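## Task

Same mill setup: a full salt mill with a cast-iron body and round wooden head stands free on the table, with a body stripe aligned to a line on the head's top. Rotate the head relative to the body by 6 quarter turns clockwise as seen from above. Only the final net rotation counts, full revolutions included. At the end the mill must be upright on the table and must stay that way without robot support. Release it and move the hands away.

## Robot and tools

Robot: two arms, left_arm and right_arm, facing each other across the table. Both carry an identical right-handed five-finger hand, so hand axes and numbers mean the same thing on both arms. left_arm's base is on the +y side. The names do not match the left or right side of any picture.

Scene frame: origin on the table top, midway between the two arm bases. z = 0 is the table surface and +z is up. Positions are in metres and orientations are quaternions in w,x,y,z order. Reported hand positions get less accurate at long reach.

Hand point: a spot 0.05 m in front of the palm, where the index pad meets the thumb tip in a pinch. Its own axes: +z runs along the straightened fingers, which reach 0.06 to 0.07 m past it. +y points out of the palm. +x runs across the palm toward the little finger. A bracket on the little-finger side of the wrist can hit things; it sits 0.03 m further out along +y and 0.11 m across the palm. With the thumb turned fully in front of the palm, the hand can wrap objects 0.035 to 0.08 m wide. Turn the thumb before reaching the object.

The row: every arm command is one row of 28 numbers, each in [-1, 1], and it always covers both arms. Numbers 1-14 are for left_arm, in this order: dx, dy, dz, rx, ry, rz, then little, ring, middle, index, thumb_bend, thumb_turn, force_limit, speed. Numbers 15-28 are the same 14 fields for right_arm.
- dx, dy, dz, rx, ry, rz are an offset, not a pose. They are taken in the hand point's own axes and measured from its pose in the most recent result that showed it. Within one reply, a second or later call measures from where the robot is when it starts. Each row in a list is measured from that same base, not from the row before it. A value of 1.0 means 0.6 m or 180 degrees. rx, ry, rz together form one rotation vector. All zeros drive the arm back to the base pose; this is not a hold.
- Finger fields are absolute targets. For little, ring, middle, index and thumb_bend, +1 is straight/open and -1 is fully curled. For thumb_turn, +1 puts the thumb beside the palm and -1 puts it in front of the palm, opposite the fingers. A pinch is about index -0.22, thumb_bend -0.75, thumb_turn -0.57.
- force_limit: the closing load at which a motor stops. It runs linearly from about 0 N at -1 to 10 N at +1, or 15 N for the two thumb motors. speed: from near zero at -1 up to full speed at +1, where a complete stroke takes 0.6 s. For a soft grip, close at -0.9 or lower.
- There is no neutral value for the hand fields. To keep a hand as it is, resend its last eight numbers. If it has not been commanded yet, send its hand_measured six values plus hand_force_limit and hand_speed.

Tools:
- execute_actions {"actions": [...], "pictures": bool}. The list holds at most one item. An empty list just returns the state. {"rows": [[28 numbers], ...], "steps": n} plays up to 15 rows over up to 15 steps of 1/30 s each, repeating the last row if needed. {"steps": n} with no rows is a wait of up to 300 steps, counted from the last result, so your reply time is included.
- move {"target": [28 numbers], "speed": m/s, "stop_force": N}. Each hand point travels in a straight line toward its offset target, and both paths finish together in 0.5 to 10 s. speed ranges 0.002 to 0.5 m/s (default 0.25), and turning is capped at twice that in rad/s. stop_force is optional, 9 to 40 N, one value for both arms. It ends an arm's path when its wrist sensor feels that much extra push against the motion; the arm then backs off two steps and holds. Use it only with slow moves and without rotating that arm. Leave it out when pulling off something the hand is pressing on. The hand fields are sent when the move starts.
- wait {"seconds": 0-10} lets time pass without new commands.
- zoom_image {"camera": cam_high|cam_left_wrist|cam_right_wrist, "region": [x0,y0,x1,y1]}, at most 504x504 pixels.
- show_instructions: shows the reference images.
- finished_scene {"scene": 1 or 2} grades the scene and moves on to the next. It cannot be undone.

Cameras: cam_high and cam_low are 504x504, and cam_left_wrist and cam_right_wrist are 616x616 fisheye. Calibration values are given per camera.

Motion limits: each step, the commanded pose is clipped to within 100 mm and 16 degrees of the measured pose, and position takes priority over orientation. Motion trails commands by about 0.17 s. Large moves may not finish within one call, so check the returned pose and send the remainder.

Results: a state line per arm gives the hand point pose, its velocity and a Hand target line. Other lines you may see:
- HELD marks steps that were not sent.
- "pose unreachable" means the clearance check changed or blocked a command.
- The move line reports done, off_target, moving, held, contact or fault, plus limits (paced = clipped; held = steps blocked).
- hand_measured, hand_stopped_by (moving/target/force/stalled/fault) and hand_load_n each list six motors in command order. A load near zero means the grip has been lost.
- Wrist force and torque are given in the hand's axes. They are noisy and offset, and saturate near 50 N.

Avoid:
- Arm-to-arm hits or presses, with any part of either arm or hand.
- Faults: a joint torque over its limit (132 N m for the big joints, 24.6 N m for the wrists), or 150 N of outside force on an arm. Either stops that arm for 10 s.
- Pushing stiffly past a contact.
- Knocking the mill over or off the table.
- Long static loads, which heat the motors (warning at 70 °C, brake stop at 85 °C).

Approach: hold the body still with one hand and turn the head with the other, in steps the wrist can handle. Regrip as needed, keep the mill upright, and count the net quarter turns clockwise seen from above. Release and back away before finishing.

Each tool is called after "Request:" in YAML: its name, and indented under it one key for each argument.

## Session

Request:
execute_actions:
  actions: []

Scene clock: 0.00 s of 11100.00 s.
left_arm: end_effector_position=(+0.2146, +0.4177, +0.4709) hand_measured=(+1.000, +1.000, +1.000, +1.000, +1.000, +1.000) hand_load_n=(+0.0, +0.0, +0.0, +0.0, +0.0, +0.0) hand_stopped_by=(target, target, target, target, target, target) hand_force_limit=0.00 hand_speed=-0.80 end_effector_quat_wxyz=(-0.023, +0.414, +0.910, +0.005) end_effector_velocity=(-0.000, +0.000, +0.000) end_effector_angular_velocity=(-0.000, +0.000, -0.000) | right_arm: end_effector_position=(+0.0483, -0.2278, +0.4822) hand_measured=(+1.000, +1.000, +1.000, +1.000, +1.000, +1.000) hand_load_n=(+0.0, +0.0, +0.0, +0.0, +0.0, +0.0) hand_stopped_by=(target, target, target, target, target, target) hand_force_limit=0.00 hand_speed=-0.80 end_effector_quat_wxyz=(+0.022, -0.402, +0.915, +0.014) end_effector_velocity=(+0.000, -0.000, -0.000) end_effector_angular_velocity=(-0.001, -0.001, +0.001)
Joint positions: left_arm=[ 0.541 -1.693  1.343  1.961  1.594 -1.89 ] | right_arm=[-1.172 -1.732  1.333  1.925  1.546 -1.89 ]
Joint velocities: left_arm=[-0.001 -0.    -0.001  0.001  0.    -0.   ] | right_arm=[ 0.    -0.     0.    -0.001  0.001 -0.   ]
Joint torques (N m, as the arm reports them, + toward a larger angle): no reading
Motor temperatures (°C, as the motors report them): left_arm=[25 25 27 37 31 35] | right_arm=[26 26 29 35 35 31]
Wrist force (N, on the end effector, along its own x y z axes, offset not removed): no reading
Wrist torque (N m, same axes, about the end effector's origin, offset not removed): no reading
Hand target (left_arm): +0.215, +0.418, +0.471; -0.023, +0.414, +0.910, +0.005
Hand target (right_arm): +0.048, -0.228, +0.482; +0.022, -0.402, +0.915, +0.014
camera_calibration (this result's frames):
cam_left_wrist: T_world_to_cam=[[0.834954, 0.54903, -0.0376384, -0.384409], [0.48561, -0.702874, 0.51976, -0.0595318], [0.258909, -0.452254, -0.853483, 0.668395], [0, 0, 0, 1]] pos_world=[0.176819, 0.471493, 0.586937]
cam_right_wrist: T_world_to_cam=[[-0.660712, 0.749053, 0.0487668, 0.178758], [0.64571, 0.534024, 0.545781, -0.171231], [0.382776, 0.392093, -0.836508, 0.606237], [0, 0, 0, 1]] pos_world=[-0.00338034, -0.280159, 0.591859]

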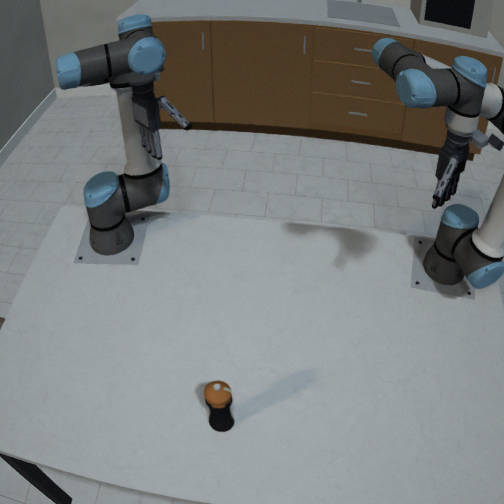

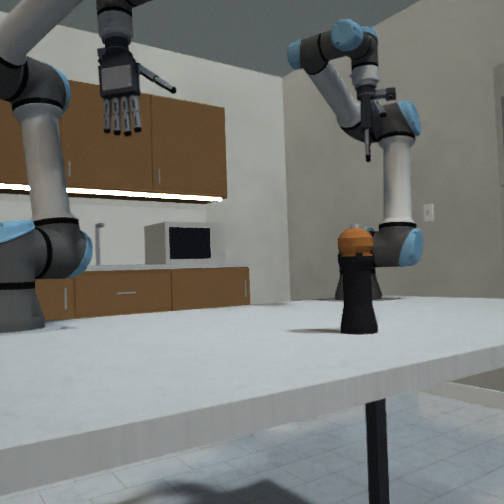

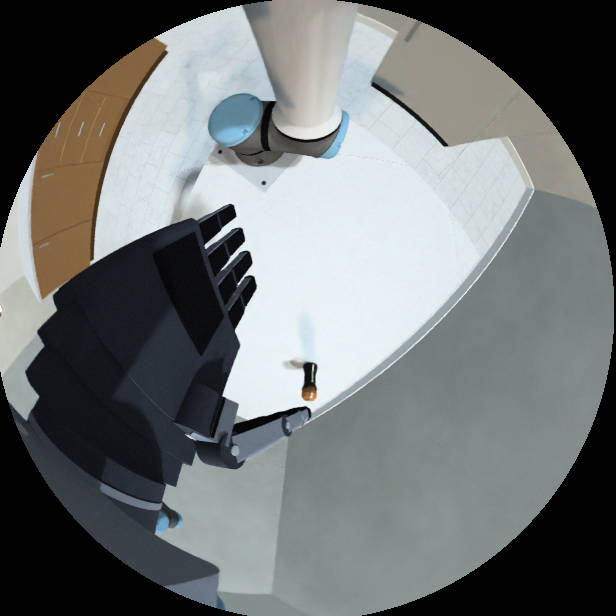

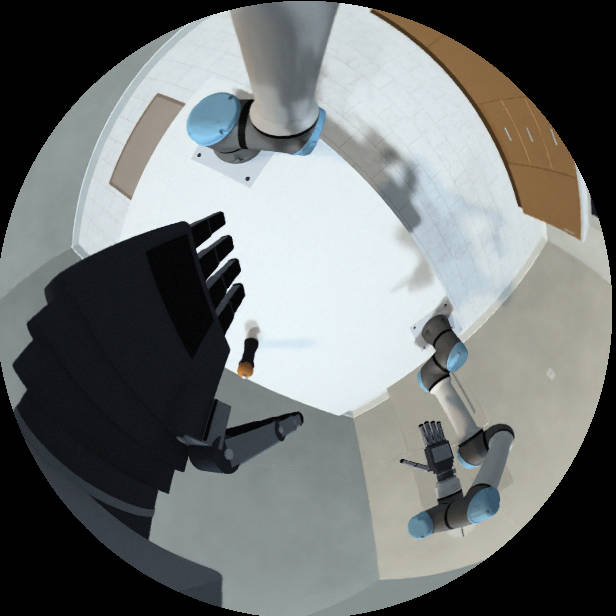

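Request:
move:
  target: [0,0,0,0,0,0.975,1,1,1,1,1,-1,1,1,0,0,0,0,0,0.93,1,1,1,1,1,-1,1,1]
  speed: 0.5

Request:
move:
  target: [0,0,0,0,0.5,0,1,1,1,1,1,-1,1,1,0,0,0,0,0.5,0,1,1,1,1,1,-1,1,1]
  speed: 0.5

Request:
zoom_image:
  camera: "cam_high"
  region: [170,360,270,440]

Scene clock: 24.13 s of 11100.00 s.
left_arm: end_effector_position=(+0.2148, +0.4174, +0.4711) hand_measured=(+1.000, +1.000, +1.000, +1.000, +1.000, -1.000) hand_load_n=(+0.0, +0.0, +0.0, +0.0, +0.0, +0.0) hand_stopped_by=(target, target, target, target, target, target) hand_force_limit=1.00 hand_speed=1.00 end_effector_quat_wxyz=(-0.006, +0.926, -0.378, -0.022) end_effector_velocity=(+0.000, -0.000, +0.000) end_effector_angular_velocity=(-0.003, -0.001, -0.007) | right_arm: end_effector_position=(+0.0484, -0.2277, +0.4823) hand_measured=(+1.000, +1.000, +1.000, +1.000, +1.000, -1.000) hand_load_n=(+0.0, +0.0, +0.0, +0.0, +0.0, +0.0) hand_stopped_by=(target, target, target, target, target, target) hand_force_limit=1.00 hand_speed=1.00 end_effector_quat_wxyz=(-0.012, +0.865, +0.500, +0.023) end_effector_velocity=(+0.001, -0.001, +0.000) end_effector_angular_velocity=(-0.003, -0.002, -0.008)
Joint positions: left_arm=[ 1.011 -1.433  1.092  1.958  1.574  1.642] | right_arm=[-0.652 -1.466  1.064  1.921  1.572  1.55 ]
Joint velocities: left_arm=[ 0.     0.001 -0.001 -0.001  0.001  0.007] | right_arm=[-0.     0.001 -0.001  0.001  0.004  0.008]
Joint torques (N m, as the arm reports them, + toward a larger angle): left_arm=[ -7.55  -9.43 -28.54   5.37   1.46   2.67] | right_arm=[  6.85  -9.25 -25.84   3.75   2.38   1.67]
Motor temperatures (°C, as the motors report them): left_arm=[25 25 27 37 31 35] | right_arm=[26 26 29 35 35 31]
Wrist force (N, on the end effector, along its own x y z axes, offset not removed): left_arm=[-1.0 0.3 1.7] | right_arm=[-1.9 2.4 -1.3]
Wrist torque (N m, same axes, about the end effector's origin, offset not removed): left_arm=[0.10 0.14 -0.14] | right_arm=[0.24 0.27 -0.12]
Hand target (left_arm): +0.215, +0.417, +0.471; -0.006, +0.925, -0.378, -0.022
Hand target (right_arm): +0.048, -0.228, +0.482; -0.012, +0.866, +0.500, +0.023
Off the commanded pose (left_arm): 0.000 m, 0 deg.
Off the commanded pose (right_arm): 0.000 m, 0 deg.
After step 90, 17.47 s passed at rest.
move: done
camera_calibration (this result's frames):
cam_left_wrist: T_world_to_cam=[[-0.790714, -0.612112, -0.00955198, 0.436186], [-0.496903, 0.632619, 0.594037, -0.441278], [-0.357574, 0.47446, -0.804381, 0.3908], [0, 0, 0, 1]] pos_world=[0.265366, 0.360737, 0.580654]
cam_right_wrist: T_world_to_cam=[[0.806745, -0.590063, 0.0314334, -0.188842], [-0.536466, -0.709089, 0.457598, -0.354725], [-0.247723, -0.386028, -0.888603, 0.484692], [0, 0, 0, 1]] pos_world=[0.0821187, -0.175856, 0.598956]

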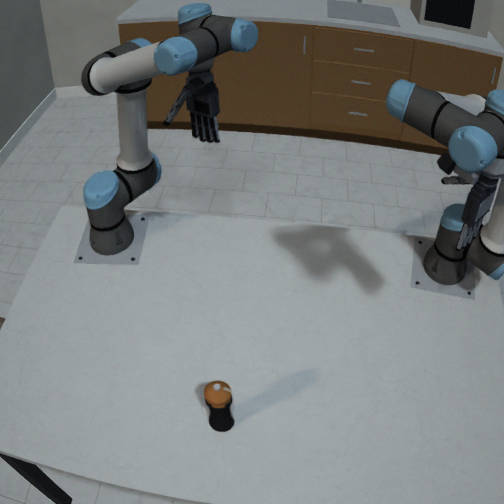

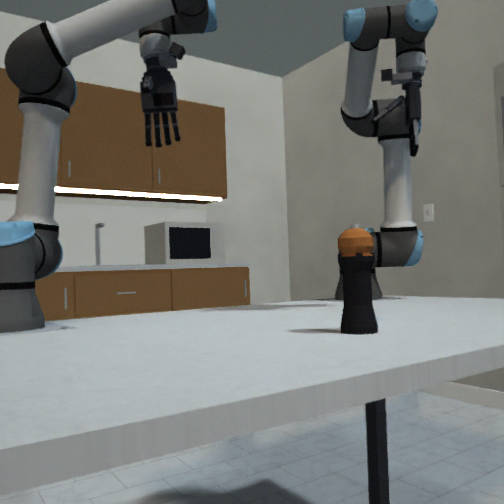

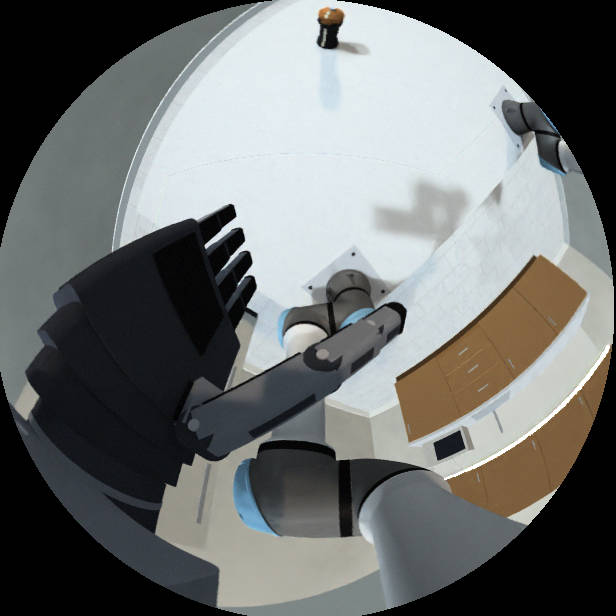

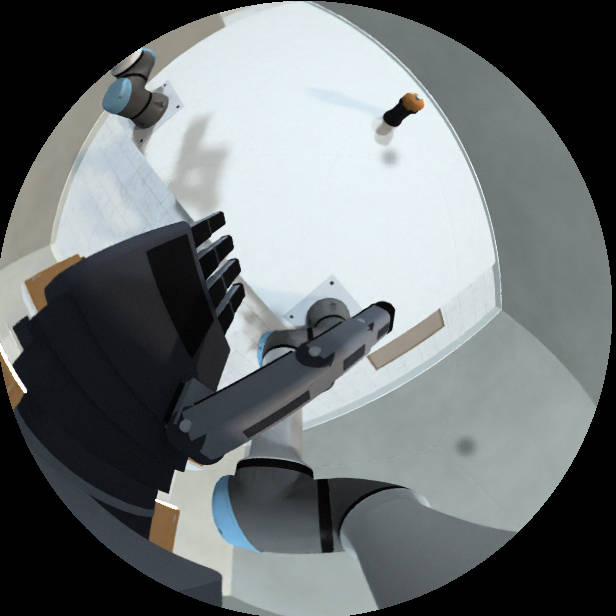

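Scene clock: 26.40 s of 11100.00 s.
left_arm: end_effector_position=(+0.2146, +0.4176, +0.4712) hand_measured=(+1.000, +1.000, +1.000, +1.000, +1.000, -1.000) hand_load_n=(+0.0, +0.0, +0.0, +0.0, +0.0, +0.0) hand_stopped_by=(target, target, target, target, target, target) hand_force_limit=1.00 hand_speed=1.00 end_effector_quat_wxyz=(+0.264, +0.670, -0.272, +0.638) end_effector_velocity=(+0.001, -0.000, -0.000) end_effector_angular_velocity=(-0.006, -0.002, -0.005) | right_arm: end_effector_position=(+0.0479, -0.2275, +0.4824) hand_measured=(+1.000, +1.000, +1.000, +1.000, +1.000, -1.000) hand_load_n=(+0.0, +0.0, +0.0, +0.0, +0.0, +0.0) hand_stopped_by=(target, target, target, target, target, target) hand_force_limit=1.00 hand_speed=1.00 end_effector_quat_wxyz=(-0.361, +0.597, +0.343, +0.629) end_effector_velocity=(+0.000, +0.000, -0.001) end_effector_angular_velocity=(+0.003, -0.001, +0.008)
Joint positions: left_arm=[ 1.334 -2.29   1.951  0.39   1.967  1.584] | right_arm=[-0.818 -2.493  2.015  0.425  1.39   1.579]
Joint velocities: left_arm=[ 0.016  0.005  0.004 -0.015  0.021 -0.005] | right_arm=[-0.14  -0.046  0.006  0.036 -0.147  0.009]
Joint torques (N m, as the arm reports them, + toward a larger angle): left_arm=[  7.09  19.19 -11.46  -4.23   1.31  -2.94] | right_arm=[-9.01  5.13 -9.13  0.32 -2.55  1.63]
Motor temperatures (°C, as the motors report them): left_arm=[25 25 27 37 31 35] | right_arm=[26 26 29 35 35 31]
Wrist force (N, on the end effector, along its own x y z axes, offset not removed): left_arm=[-2.0 -0.3 2.0] | right_arm=[-1.6 3.6 0.0]
Wrist torque (N m, same axes, about the end effector's origin, offset not removed): left_arm=[0.00 0.00 -0.39] | right_arm=[0.42 0.24 -0.01]
Hand target (left_arm): +0.215, +0.418, +0.471; +0.264, +0.670, -0.272, +0.638
Hand target (right_arm): +0.048, -0.228, +0.482; -0.361, +0.596, +0.344, +0.629
Off the commanded pose (left_arm): 0.000 m, 0 deg.
Off the commanded pose (right_arm): 0.000 m, 0 deg.
move: done
camera_calibration (this result's frames):
cam_left_wrist: T_world_to_cam=[[-0.684179, -0.717551, -0.130456, 0.514272], [-0.356995, 0.485481, -0.798037, 0.245756], [0.635966, -0.499428, -0.588318, 0.482445], [0, 0, 0, 1]] pos_world=[0.13277, 0.490653, 0.547044]
cam_right_wrist: T_world_to_cam=[[0.843852, -0.525805, -0.106973, -0.108758], [-0.324459, -0.341235, -0.882204, 0.365015], [0.427365, 0.779158, -0.458554, 0.510054], [0, 0, 0, 1]] pos_world=[-0.00777048, -0.330042, 0.544271]

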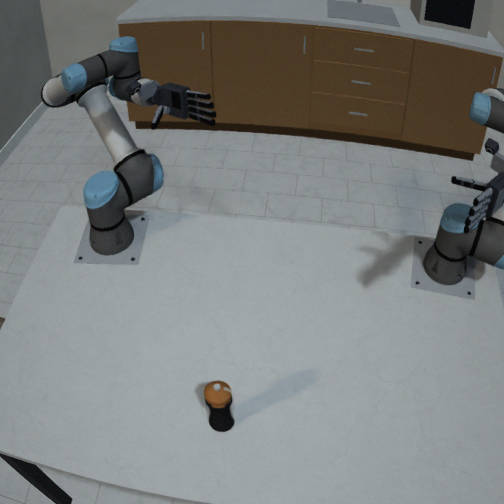

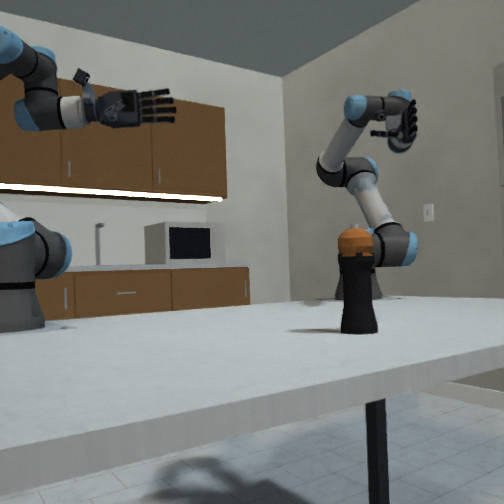

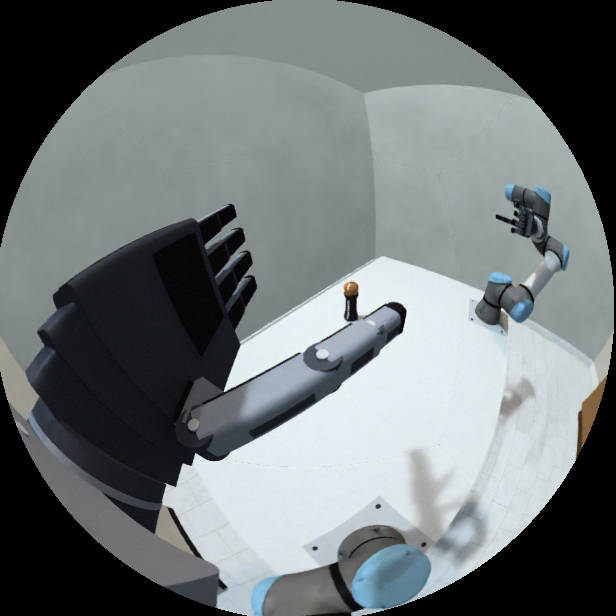

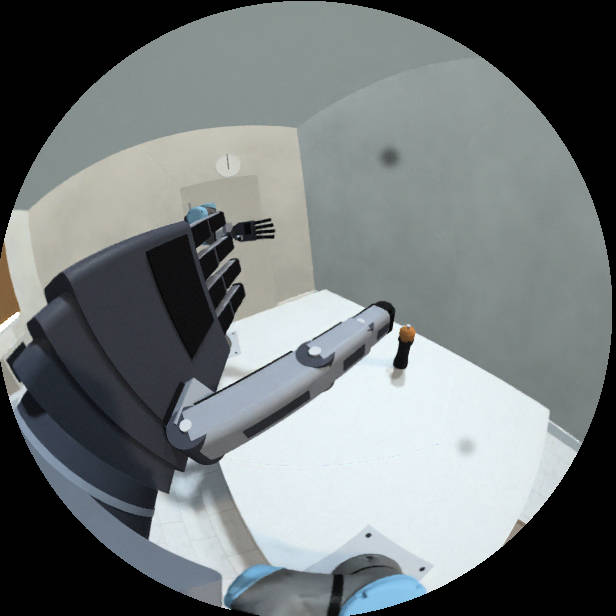

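Region (170, 360, 270, 440) of cam_high's 504x504 image, scaled by 5.040, with more detail than that image has; it fills the top 403 rows of this view, and the rest is white.

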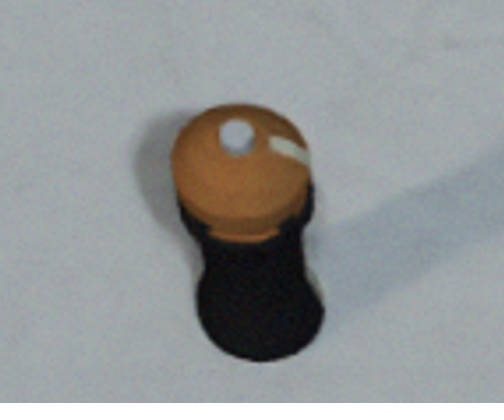

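Request:
move:
  target: [-0.39,0.19,1,0,0.015,0,1,1,1,1,1,-1,1,1,-0.70,0.6,0.539,0,-0.0165,0,1,1,1,1,1,-1,1,1]
  speed: 0.4

Scene clock: 34.17 s of 11100.00 s.
left_arm: end_effector_position=(+0.5535, -0.0766, +0.2101) hand_measured=(+1.000, +1.000, +1.000, +1.000, +1.000, -1.000) hand_load_n=(+0.0, +0.0, +0.0, +0.0, +0.0, +0.0) hand_stopped_by=(target, target, target, target, target, target) hand_force_limit=1.00 hand_speed=1.00 end_effector_quat_wxyz=(+0.270, +0.655, -0.266, +0.654) end_effector_velocity=(+0.001, -0.001, +0.001) end_effector_angular_velocity=(-0.001, +0.001, +0.000) | right_arm: end_effector_position=(+0.5335, -0.1111, +0.0803) hand_measured=(+1.000, +1.000, +1.000, +1.000, +1.000, -1.000) hand_load_n=(+0.0, +0.0, +0.0, +0.0, +0.0, +0.0) hand_stopped_by=(target, target, target, target, target, target) hand_force_limit=1.00 hand_speed=1.00 end_effector_quat_wxyz=(-0.352, +0.613, +0.353, +0.614) end_effector_velocity=(+0.002, +0.000, -0.001) end_effector_angular_velocity=(-0.000, +0.002, -0.002)
Joint positions: left_arm=[ 0.786 -0.954  1.399 -0.446  1.419  1.565] | right_arm=[-1.481 -1.062  2.03  -0.968  0.727  1.569]
Joint velocities: left_arm=[ 0.001  0.002 -0.006  0.004  0.    -0.001] | right_arm=[ 0.001  0.004 -0.005  0.002  0.002  0.   ]
Joint torques (N m, as the arm reports them, + toward a larger angle): left_arm=[  9.09 -31.14 -30.84   0.95   1.27  -3.03] | right_arm=[  5.51 -21.39 -20.2    1.     2.88   1.78]
Motor temperatures (°C, as the motors report them): left_arm=[25 25 27 37 31 35] | right_arm=[26 26 29 35 35 31]
Wrist force (N, on the end effector, along its own x y z axes, offset not removed): left_arm=[-1.0 0.9 3.6] | right_arm=[-0.7 0.0 -2.0]
Wrist torque (N m, same axes, about the end effector's origin, offset not removed): left_arm=[0.10 -0.03 0.03] | right_arm=[0.42 0.59 -0.15]
Hand target (left_arm): +0.554, -0.077, +0.210; +0.270, +0.655, -0.266, +0.654
Hand target (right_arm): +0.534, -0.111, +0.080; -0.352, +0.613, +0.353, +0.614
Off the commanded pose (left_arm): 0.001 m, 0 deg.
Off the commanded pose (right_arm): 0.000 m, 0 deg.
After step 90, 2.40 s passed at rest.
move: done; limits=paced
camera_calibration (this result's frames):
cam_left_wrist: T_world_to_cam=[[-0.679638, -0.72198, -0.129759, 0.354504], [-0.32969, 0.458663, -0.825187, 0.38686], [0.655283, -0.518048, -0.549754, -0.153713], [0, 0, 0, 1]] pos_world=[0.469204, -0.00112389, 0.280727]
cam_right_wrist: T_world_to_cam=[[0.841054, -0.530657, -0.105034, -0.499464], [-0.347057, -0.380386, -0.857238, 0.213193], [0.414946, 0.757436, -0.504093, 0.0353198], [0, 0, 0, 1]] pos_world=[0.47941, -0.210701, 0.148101]

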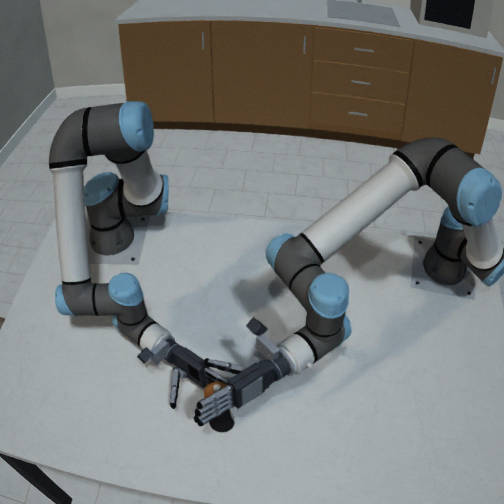

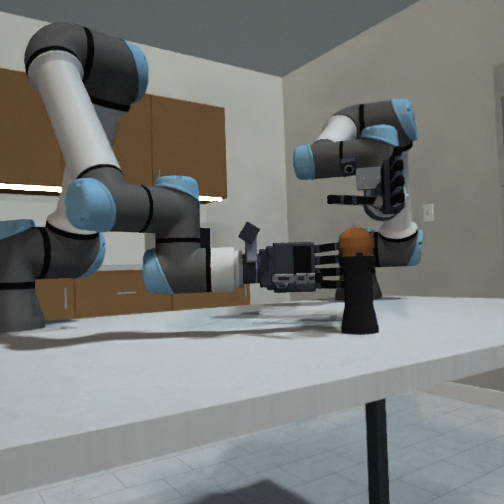

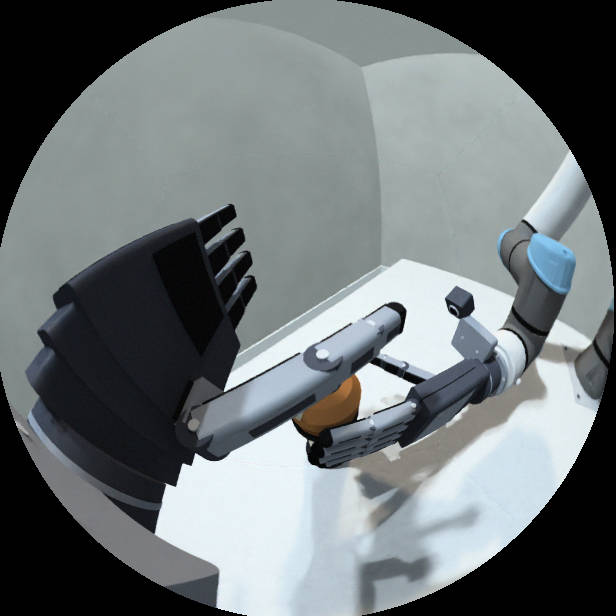

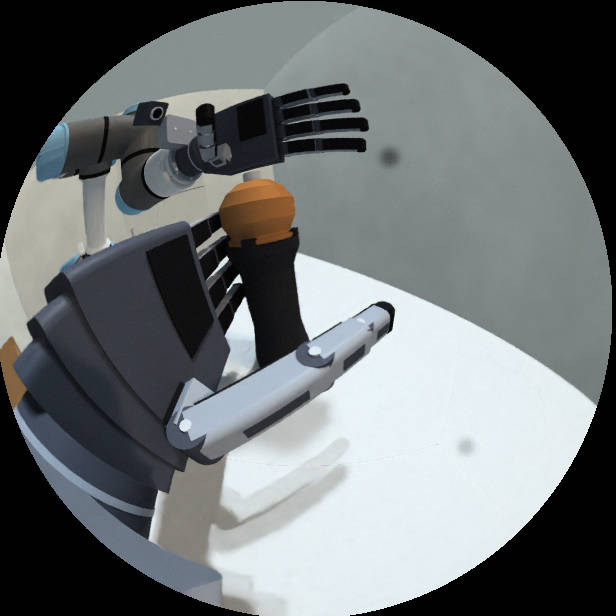

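Request:
move:
  target: [0.05,0,0,0,0,0,1,1,1,1,1,-1,1,1,-0.078,-0.015,0,0,0,0,1,1,1,1,1,-1,1,1]
  speed: 0.1

Request:
move:
  target: [0,0,0,0,0,0,1,1,1,1,1,-1,1,1,0,0,0.12,0,0,0,1,1,1,1,1,-1,1,1]
  speed: 0.08

Scene clock: 43.40 s of 11100.00 s.
left_arm: end_effector_position=(+0.5536, -0.0765, +0.2400) hand_measured=(+1.000, +1.000, +1.000, +1.000, +1.000, -1.000) hand_load_n=(+0.0, +0.0, +0.0, +0.0, +0.0, +0.0) hand_stopped_by=(target, target, target, target, target, target) hand_force_limit=1.00 hand_speed=1.00 end_effector_quat_wxyz=(+0.270, +0.655, -0.266, +0.654) end_effector_velocity=(-0.000, +0.000, +0.000) end_effector_angular_velocity=(+0.002, -0.000, +0.000) | right_arm: end_effector_position=(+0.5258, -0.1067, +0.0336) hand_measured=(+1.000, +1.000, +1.000, +1.000, +1.000, -1.000) hand_load_n=(+0.0, +0.0, +0.0, +0.0, +0.0, +0.0) hand_stopped_by=(target, target, target, target, target, target) hand_force_limit=1.00 hand_speed=1.00 end_effector_quat_wxyz=(-0.352, +0.613, +0.353, +0.614) end_effector_velocity=(+0.001, +0.000, -0.002) end_effector_angular_velocity=(+0.001, -0.000, -0.001)
Joint positions: left_arm=[ 0.786 -0.982  1.364 -0.382  1.419  1.565] | right_arm=[-1.467 -0.963  2.051 -1.088  0.741  1.569]
Joint velocities: left_arm=[-0.    -0.001 -0.001  0.003 -0.001  0.002] | right_arm=[ 0.     0.006 -0.002 -0.005  0.001  0.001]
Joint torques (N m, as the arm reports them, + toward a larger angle): left_arm=[  8.25 -52.82 -32.11   1.26   1.42   2.89] | right_arm=[  7.29 -24.93   0.31  -2.29   2.13   1.55]
Motor temperatures (°C, as the motors report them): left_arm=[25 25 27 37 31 35] | right_arm=[26 26 29 35 35 31]
Wrist force (N, on the end effector, along its own x y z axes, offset not removed): left_arm=[-0.9 -2.1 3.6] | right_arm=[-1.9 2.1 -0.9]
Wrist torque (N m, same axes, about the end effector's origin, offset not removed): left_arm=[-0.41 0.10 -0.28] | right_arm=[0.19 0.29 -0.07]
Hand target (left_arm): +0.554, -0.076, +0.240; +0.270, +0.655, -0.266, +0.654
Hand target (right_arm): +0.526, -0.107, +0.033; -0.352, +0.613, +0.353, +0.614
Off the commanded pose (left_arm): 0.000 m, 0 deg.
Off the commanded pose (right_arm): 0.000 m, 0 deg.
After step 90, 5.33 s passed at rest.
move: done
camera_calibration (this result's frames):
cam_left_wrist: T_world_to_cam=[[-0.679641, -0.721984, -0.129719, 0.358501], [-0.329715, 0.458639, -0.82519, 0.411527], [0.655268, -0.518062, -0.549759, -0.137284], [0, 0, 0, 1]] pos_world=[0.469297, -0.00103198, 0.310619]
cam_right_wrist: T_world_to_cam=[[0.841055, -0.530656, -0.105023, -0.49555], [-0.347075, -0.380439, -0.857208, 0.172195], [0.414928, 0.75741, -0.504147, 0.0115931], [0, 0, 0, 1]] pos_world=[0.471739, -0.206238, 0.101407]

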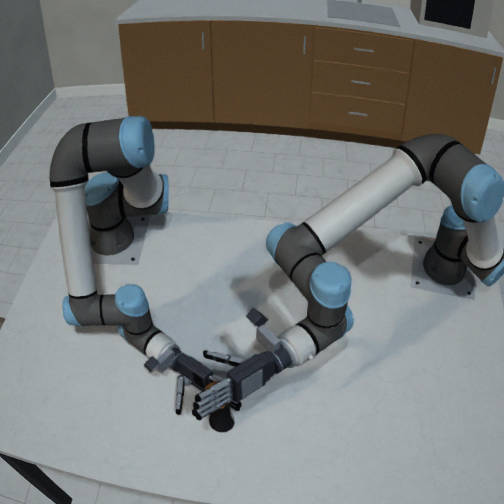

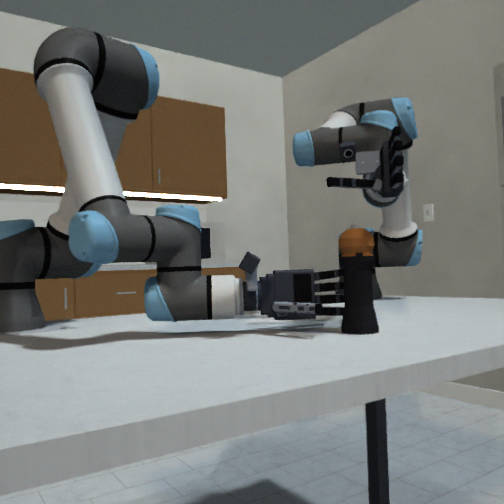

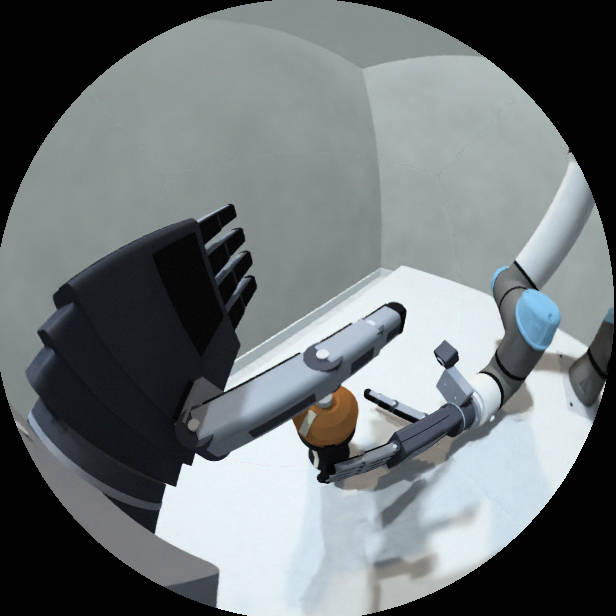

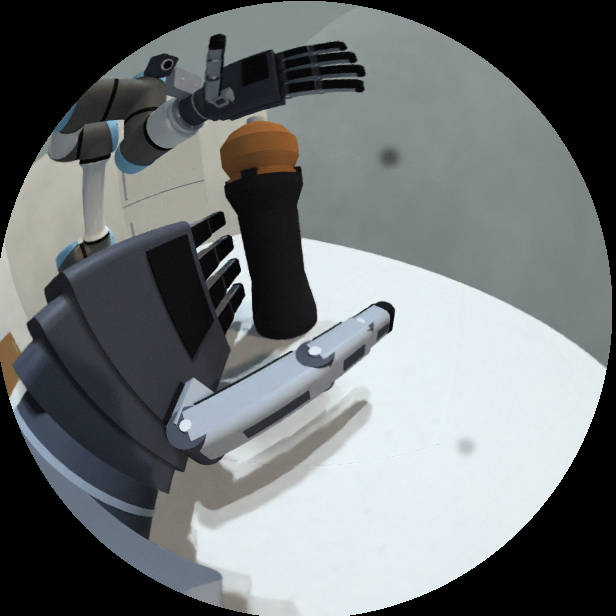

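Scene clock: 44.70 s of 11100.00 s.
left_arm: end_effector_position=(+0.5536, -0.0765, +0.2400) hand_measured=(+1.000, +1.000, +1.000, +1.000, +1.000, -1.000) hand_load_n=(+0.0, +0.0, +0.0, +0.0, +0.0, +0.0) hand_stopped_by=(target, target, target, target, target, target) hand_force_limit=1.00 hand_speed=1.00 end_effector_quat_wxyz=(+0.270, +0.655, -0.266, +0.654) end_effector_velocity=(+0.000, +0.000, +0.005) end_effector_angular_velocity=(-0.005, -0.005, +0.001) | right_arm: end_effector_position=(+0.5619, -0.0445, +0.0336) hand_measured=(+1.000, +1.000, +1.000, +1.000, +1.000, -1.000) hand_load_n=(+0.0, +0.0, +0.0, +0.0, +0.0, +0.0) hand_stopped_by=(target, target, target, target, target, target) hand_force_limit=1.00 hand_speed=1.00 end_effector_quat_wxyz=(-0.352, +0.613, +0.353, +0.614) end_effector_velocity=(+0.001, +0.001, +0.000) end_effector_angular_velocity=(-0.000, -0.001, -0.001)
Joint positions: left_arm=[ 0.786 -0.982  1.364 -0.382  1.419  1.565] | right_arm=[-1.357 -0.877  1.855 -0.978  0.851  1.569]
Joint velocities: left_arm=[ 0.001 -0.004 -0.001 -0.001 -0.     0.001] | right_arm=[ 0.002  0.002 -0.006  0.004  0.003 -0.001]
Joint torques (N m, as the arm reports them, + toward a larger angle): left_arm=[  7.74 -43.72 -10.94  -4.52   1.06   0.64] | right_arm=[  6.89 -31.31 -21.72   0.51   2.37  -1.72]
Motor temperatures (°C, as the motors report them): left_arm=[25 25 27 37 31 35] | right_arm=[26 26 29 35 35 31]
Wrist force (N, on the end effector, along its own x y z axes, offset not removed): left_arm=[-5.4 2.0 1.8] | right_arm=[-1.4 3.2 0.0]
Wrist torque (N m, same axes, about the end effector's origin, offset not removed): left_arm=[0.59 0.75 -0.42] | right_arm=[0.38 0.20 -0.04]
Hand target (left_arm): +0.554, -0.076, +0.240; +0.270, +0.655, -0.266, +0.654
Hand target (right_arm): +0.562, -0.044, +0.034; -0.352, +0.613, +0.353, +0.614
Off the commanded pose (left_arm): 0.000 m, 0 deg.
Off the commanded pose (right_arm): 0.000 m, 0 deg.
move: done
camera_calibration (this result's frames):
cam_left_wrist: T_world_to_cam=[[-0.679639, -0.721983, -0.129736, 0.358508], [-0.329696, 0.458642, -0.825196, 0.411533], [0.65528, -0.518062, -0.549745, -0.13728], [0, 0, 0, 1]] pos_world=[0.469293, -0.00102843, 0.310638]
cam_right_wrist: T_world_to_cam=[[0.841059, -0.530641, -0.10507, -0.492931], [-0.347078, -0.380378, -0.857234, 0.20839], [0.414917, 0.757452, -0.504094, -0.0504343], [0, 0, 0, 1]] pos_world=[0.507838, -0.144101, 0.101423]

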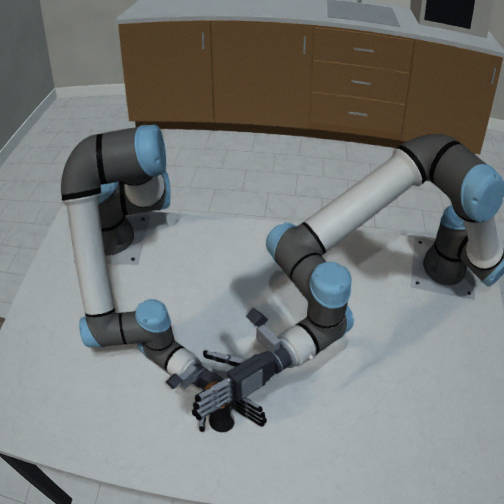

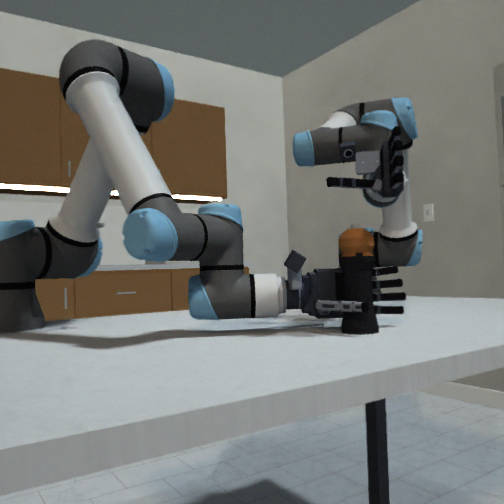

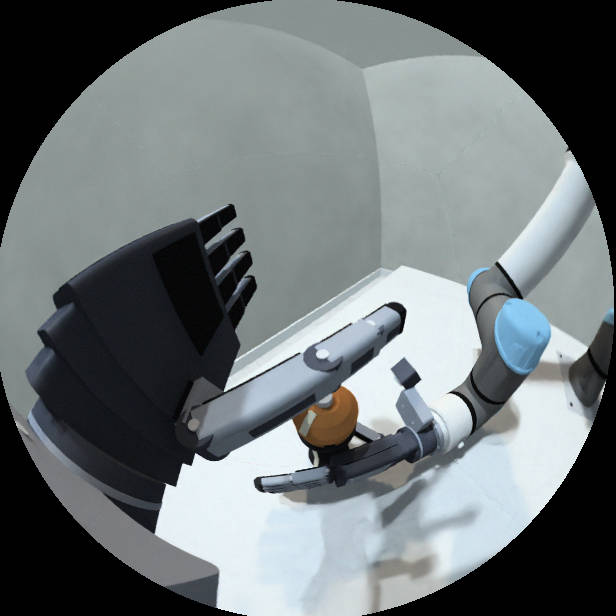

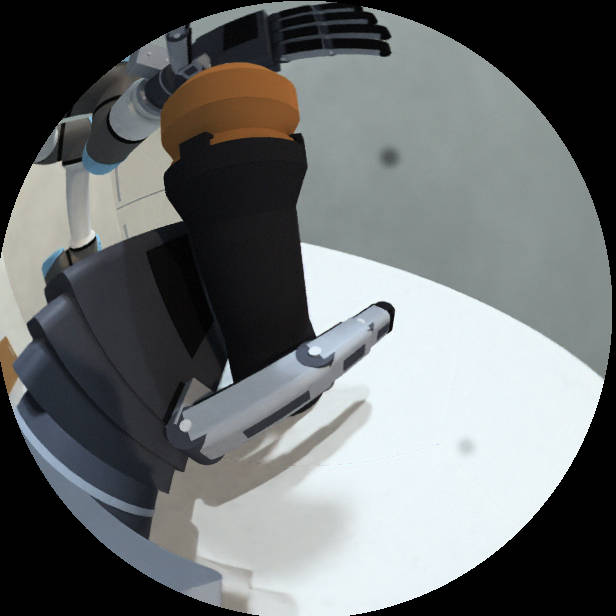

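Request:
move:
  target: [0,0.02,0.007,0,0,0,1,1,1,1,1,-1,1,1,0,0.008,0.018,0,0,0,1,1,1,1,1,-1,1,1]
  speed: 0.05

Request:
move:
  target: [-0.175,0,0,0,0,0,1,1,1,1,1,-1,1,1,0,0,0,0,0,0,-1,-1,-1,-1,-1,-1,1,-0.5]
  speed: 0.08

Scene clock: 49.23 s of 11100.00 s.
left_arm: end_effector_position=(+0.5482, -0.0879, +0.2401) hand_measured=(+1.000, +1.000, +1.000, +1.000, +1.000, -1.000) hand_load_n=(+0.0, +0.0, +0.0, +0.0, +0.0, +0.0) hand_stopped_by=(target, target, target, target, target, target) hand_force_limit=1.00 hand_speed=1.00 end_effector_quat_wxyz=(+0.270, +0.655, -0.266, +0.654) end_effector_velocity=(-0.001, -0.002, +0.002) end_effector_angular_velocity=(-0.001, -0.003, -0.001) | right_arm: end_effector_position=(+0.5713, -0.0377, +0.0336) hand_measured=(+1.000, +1.000, +1.000, +1.000, +1.000, -1.000) hand_load_n=(+0.0, +0.0, +0.0, +0.0, +0.0, +0.0) hand_stopped_by=(target, target, target, target, target, target) hand_force_limit=1.00 hand_speed=1.00 end_effector_quat_wxyz=(-0.352, +0.613, +0.353, +0.614) end_effector_velocity=(+0.002, +0.001, +0.001) end_effector_angular_velocity=(+0.001, -0.001, -0.001)
Joint positions: left_arm=[ 0.767 -0.975  1.351 -0.377  1.401  1.565] | right_arm=[-1.35  -0.86   1.818 -0.958  0.858  1.569]
Joint velocities: left_arm=[-0.003 -0.    -0.002 -0.    -0.002  0.001] | right_arm=[ 0.001  0.002 -0.005  0.002  0.002  0.001]
Joint torques (N m, as the arm reports them, + toward a larger angle): left_arm=[-10.71 -30.27 -33.11   1.16  -1.16  -1.76] | right_arm=[  5.85 -31.76 -23.42   0.31   2.58   0.95]
Motor temperatures (°C, as the motors report them): left_arm=[25 25 27 37 31 35] | right_arm=[26 26 29 35 35 31]
Wrist force (N, on the end effector, along its own x y z axes, offset not removed): left_arm=[-1.0 -3.0 3.5] | right_arm=[-0.7 0.3 -1.5]
Wrist torque (N m, same axes, about the end effector's origin, offset not removed): left_arm=[-0.45 0.01 -0.20] | right_arm=[0.25 0.19 -0.02]
Hand target (left_arm): +0.548, -0.088, +0.240; +0.270, +0.655, -0.266, +0.654
Hand target (right_arm): +0.571, -0.038, +0.034; -0.352, +0.613, +0.353, +0.614
Off the commanded pose (left_arm): 0.000 m, 0 deg.
Off the commanded pose (right_arm): 0.000 m, 0 deg.
After step 90, 0.77 s passed at rest.
move: done
camera_calibration (this result's frames):
cam_left_wrist: T_world_to_cam=[[-0.679642, -0.721986, -0.129701, 0.346654], [-0.329714, 0.458619, -0.825201, 0.415043], [0.655268, -0.518077, -0.549746, -0.139633], [0, 0, 0, 1]] pos_world=[0.463943, -0.0124077, 0.310692]
cam_right_wrist: T_world_to_cam=[[0.841058, -0.530635, -0.105104, -0.497258], [-0.347095, -0.380351, -0.857239, 0.214303], [0.414905, 0.757469, -0.504078, -0.0595352], [0, 0, 0, 1]] pos_world=[0.517308, -0.137256, 0.101435]

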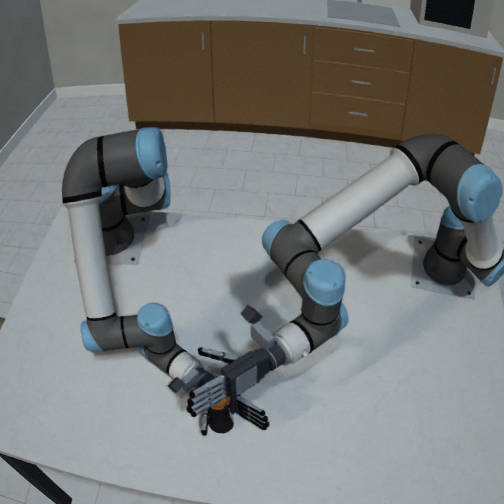

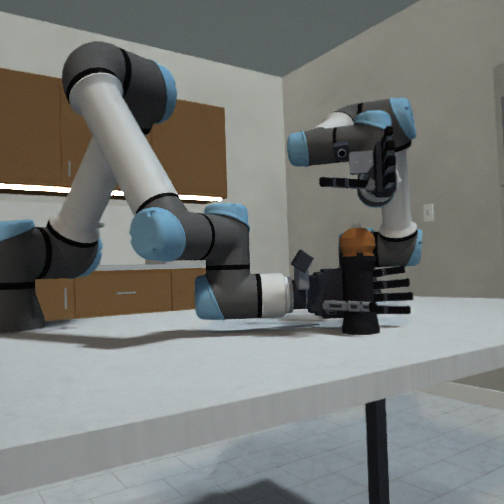

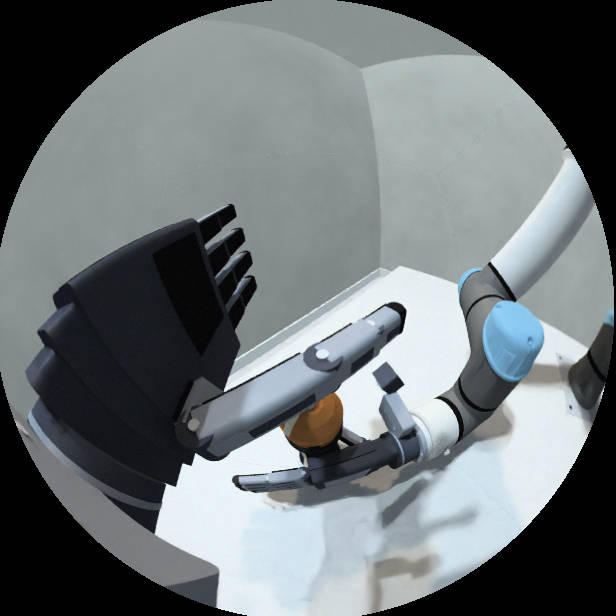

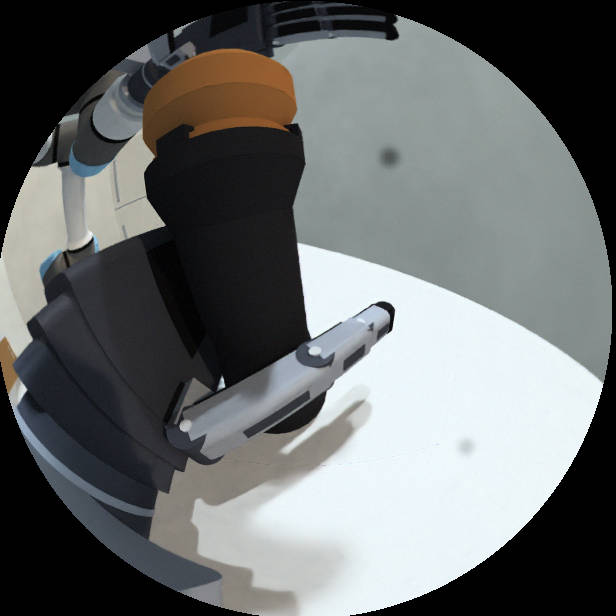

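Scene clock: 51.33 s of 11100.00 s.
left_arm: end_effector_position=(+0.5478, -0.0882, +0.1351) hand_measured=(+1.000, +1.000, +1.000, +1.000, +1.000, -1.000) hand_load_n=(+0.0, +0.0, +0.0, +0.0, +0.5, +0.5) hand_stopped_by=(target, target, target, target, target, target) hand_force_limit=1.00 hand_speed=1.00 end_effector_quat_wxyz=(+0.270, +0.655, -0.266, +0.654) end_effector_velocity=(+0.000, +0.000, -0.002) end_effector_angular_velocity=(+0.002, +0.001, +0.000) | right_arm: end_effector_position=(+0.5714, -0.0377, +0.0337) hand_measured=(-0.500, -0.486, -0.478, -0.390, +0.132, -1.000) hand_load_n=(+11.0, +10.5, +9.0, +8.0, +16.5, -0.5) hand_stopped_by=(force, force, force, force, force, target) hand_force_limit=1.00 hand_speed=-0.50 end_effector_quat_wxyz=(-0.352, +0.613, +0.353, +0.614) end_effector_velocity=(+0.000, +0.000, +0.000) end_effector_angular_velocity=(+0.000, -0.001, +0.000)
Joint positions: left_arm=[ 0.767 -0.858  1.45  -0.593  1.4    1.565] | right_arm=[-1.35  -0.86   1.818 -0.958  0.858  1.569]
Joint velocities: left_arm=[ 0.     0.002 -0.    -0.    -0.     0.001] | right_arm=[ 0.    -0.    -0.    -0.001  0.     0.   ]
Joint torques (N m, as the arm reports them, + toward a larger angle): left_arm=[ -2.23 -33.14 -10.77  -4.84  -1.38  -0.98] | right_arm=[ -7.58 -35.46  -2.26   2.37  -1.3    0.58]
Motor temperatures (°C, as the motors report them): left_arm=[25 25 27 37 31 35] | right_arm=[26 26 29 35 35 31]
Wrist force (N, on the end effector, along its own x y z axes, offset not removed): left_arm=[0.5 7.1 -2.1] | right_arm=[20.4 3.7 2.4]
Wrist torque (N m, same axes, about the end effector's origin, offset not removed): left_arm=[0.57 0.16 0.07] | right_arm=[0.18 -1.65 1.90]
Hand target (left_arm): +0.548, -0.088, +0.135; +0.270, +0.655, -0.266, +0.654
Hand target (right_arm): +0.571, -0.038, +0.034; -0.352, +0.613, +0.353, +0.614
Off the commanded pose (left_arm): 0.000 m, 0 deg.
Off the commanded pose (right_arm): 0.000 m, 0 deg.
move: done
camera_calibration (this result's frames):
cam_left_wrist: T_world_to_cam=[[-0.67971, -0.721929, -0.129666, 0.332552], [-0.329697, 0.458631, -0.825201, 0.328473], [0.655206, -0.518147, -0.549754, -0.197242], [0, 0, 0, 1]] pos_world=[0.463569, -0.0127697, 0.205743]
cam_right_wrist: T_world_to_cam=[[0.841059, -0.530657, -0.104988, -0.497278], [-0.346957, -0.380288, -0.857323, 0.214311], [0.415019, 0.757485, -0.50396, -0.0595747], [0, 0, 0, 1]] pos_world=[0.517322, -0.137258, 0.101502]

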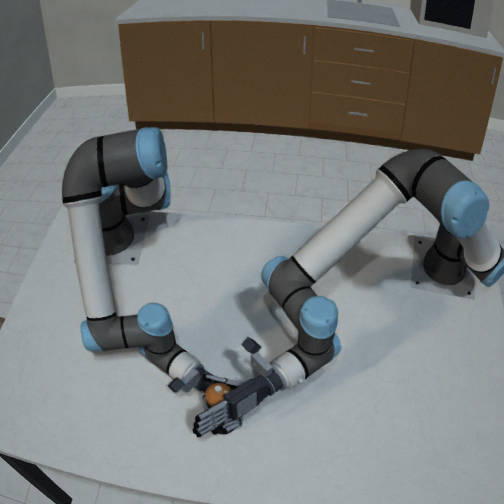

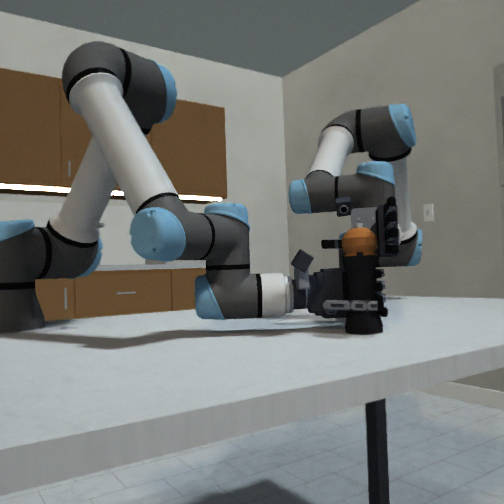

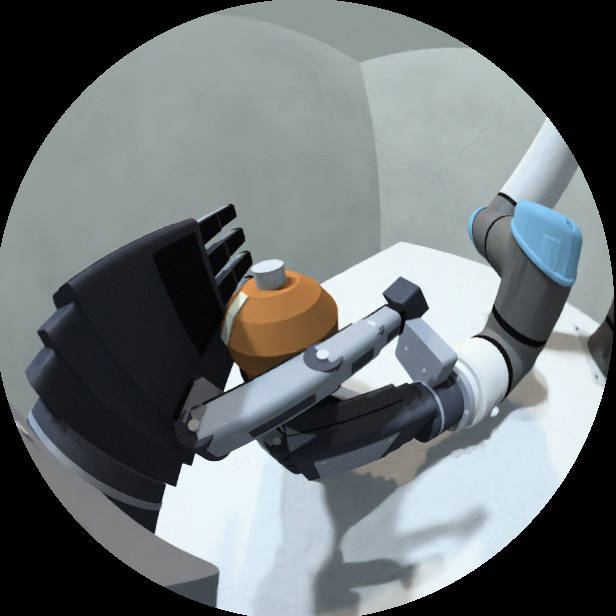

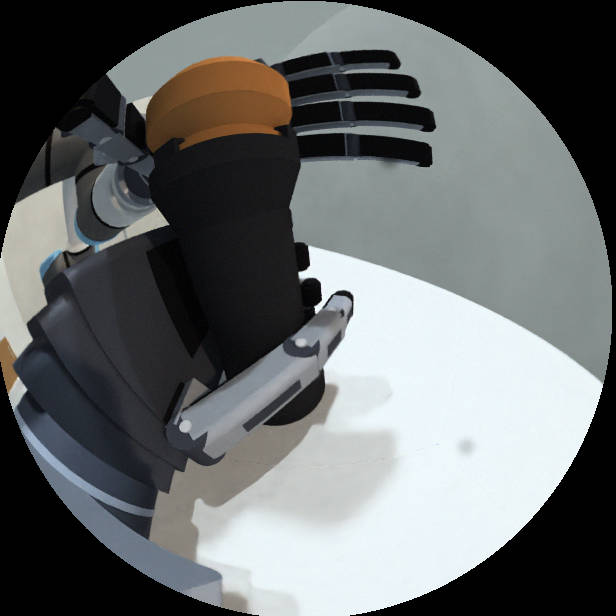

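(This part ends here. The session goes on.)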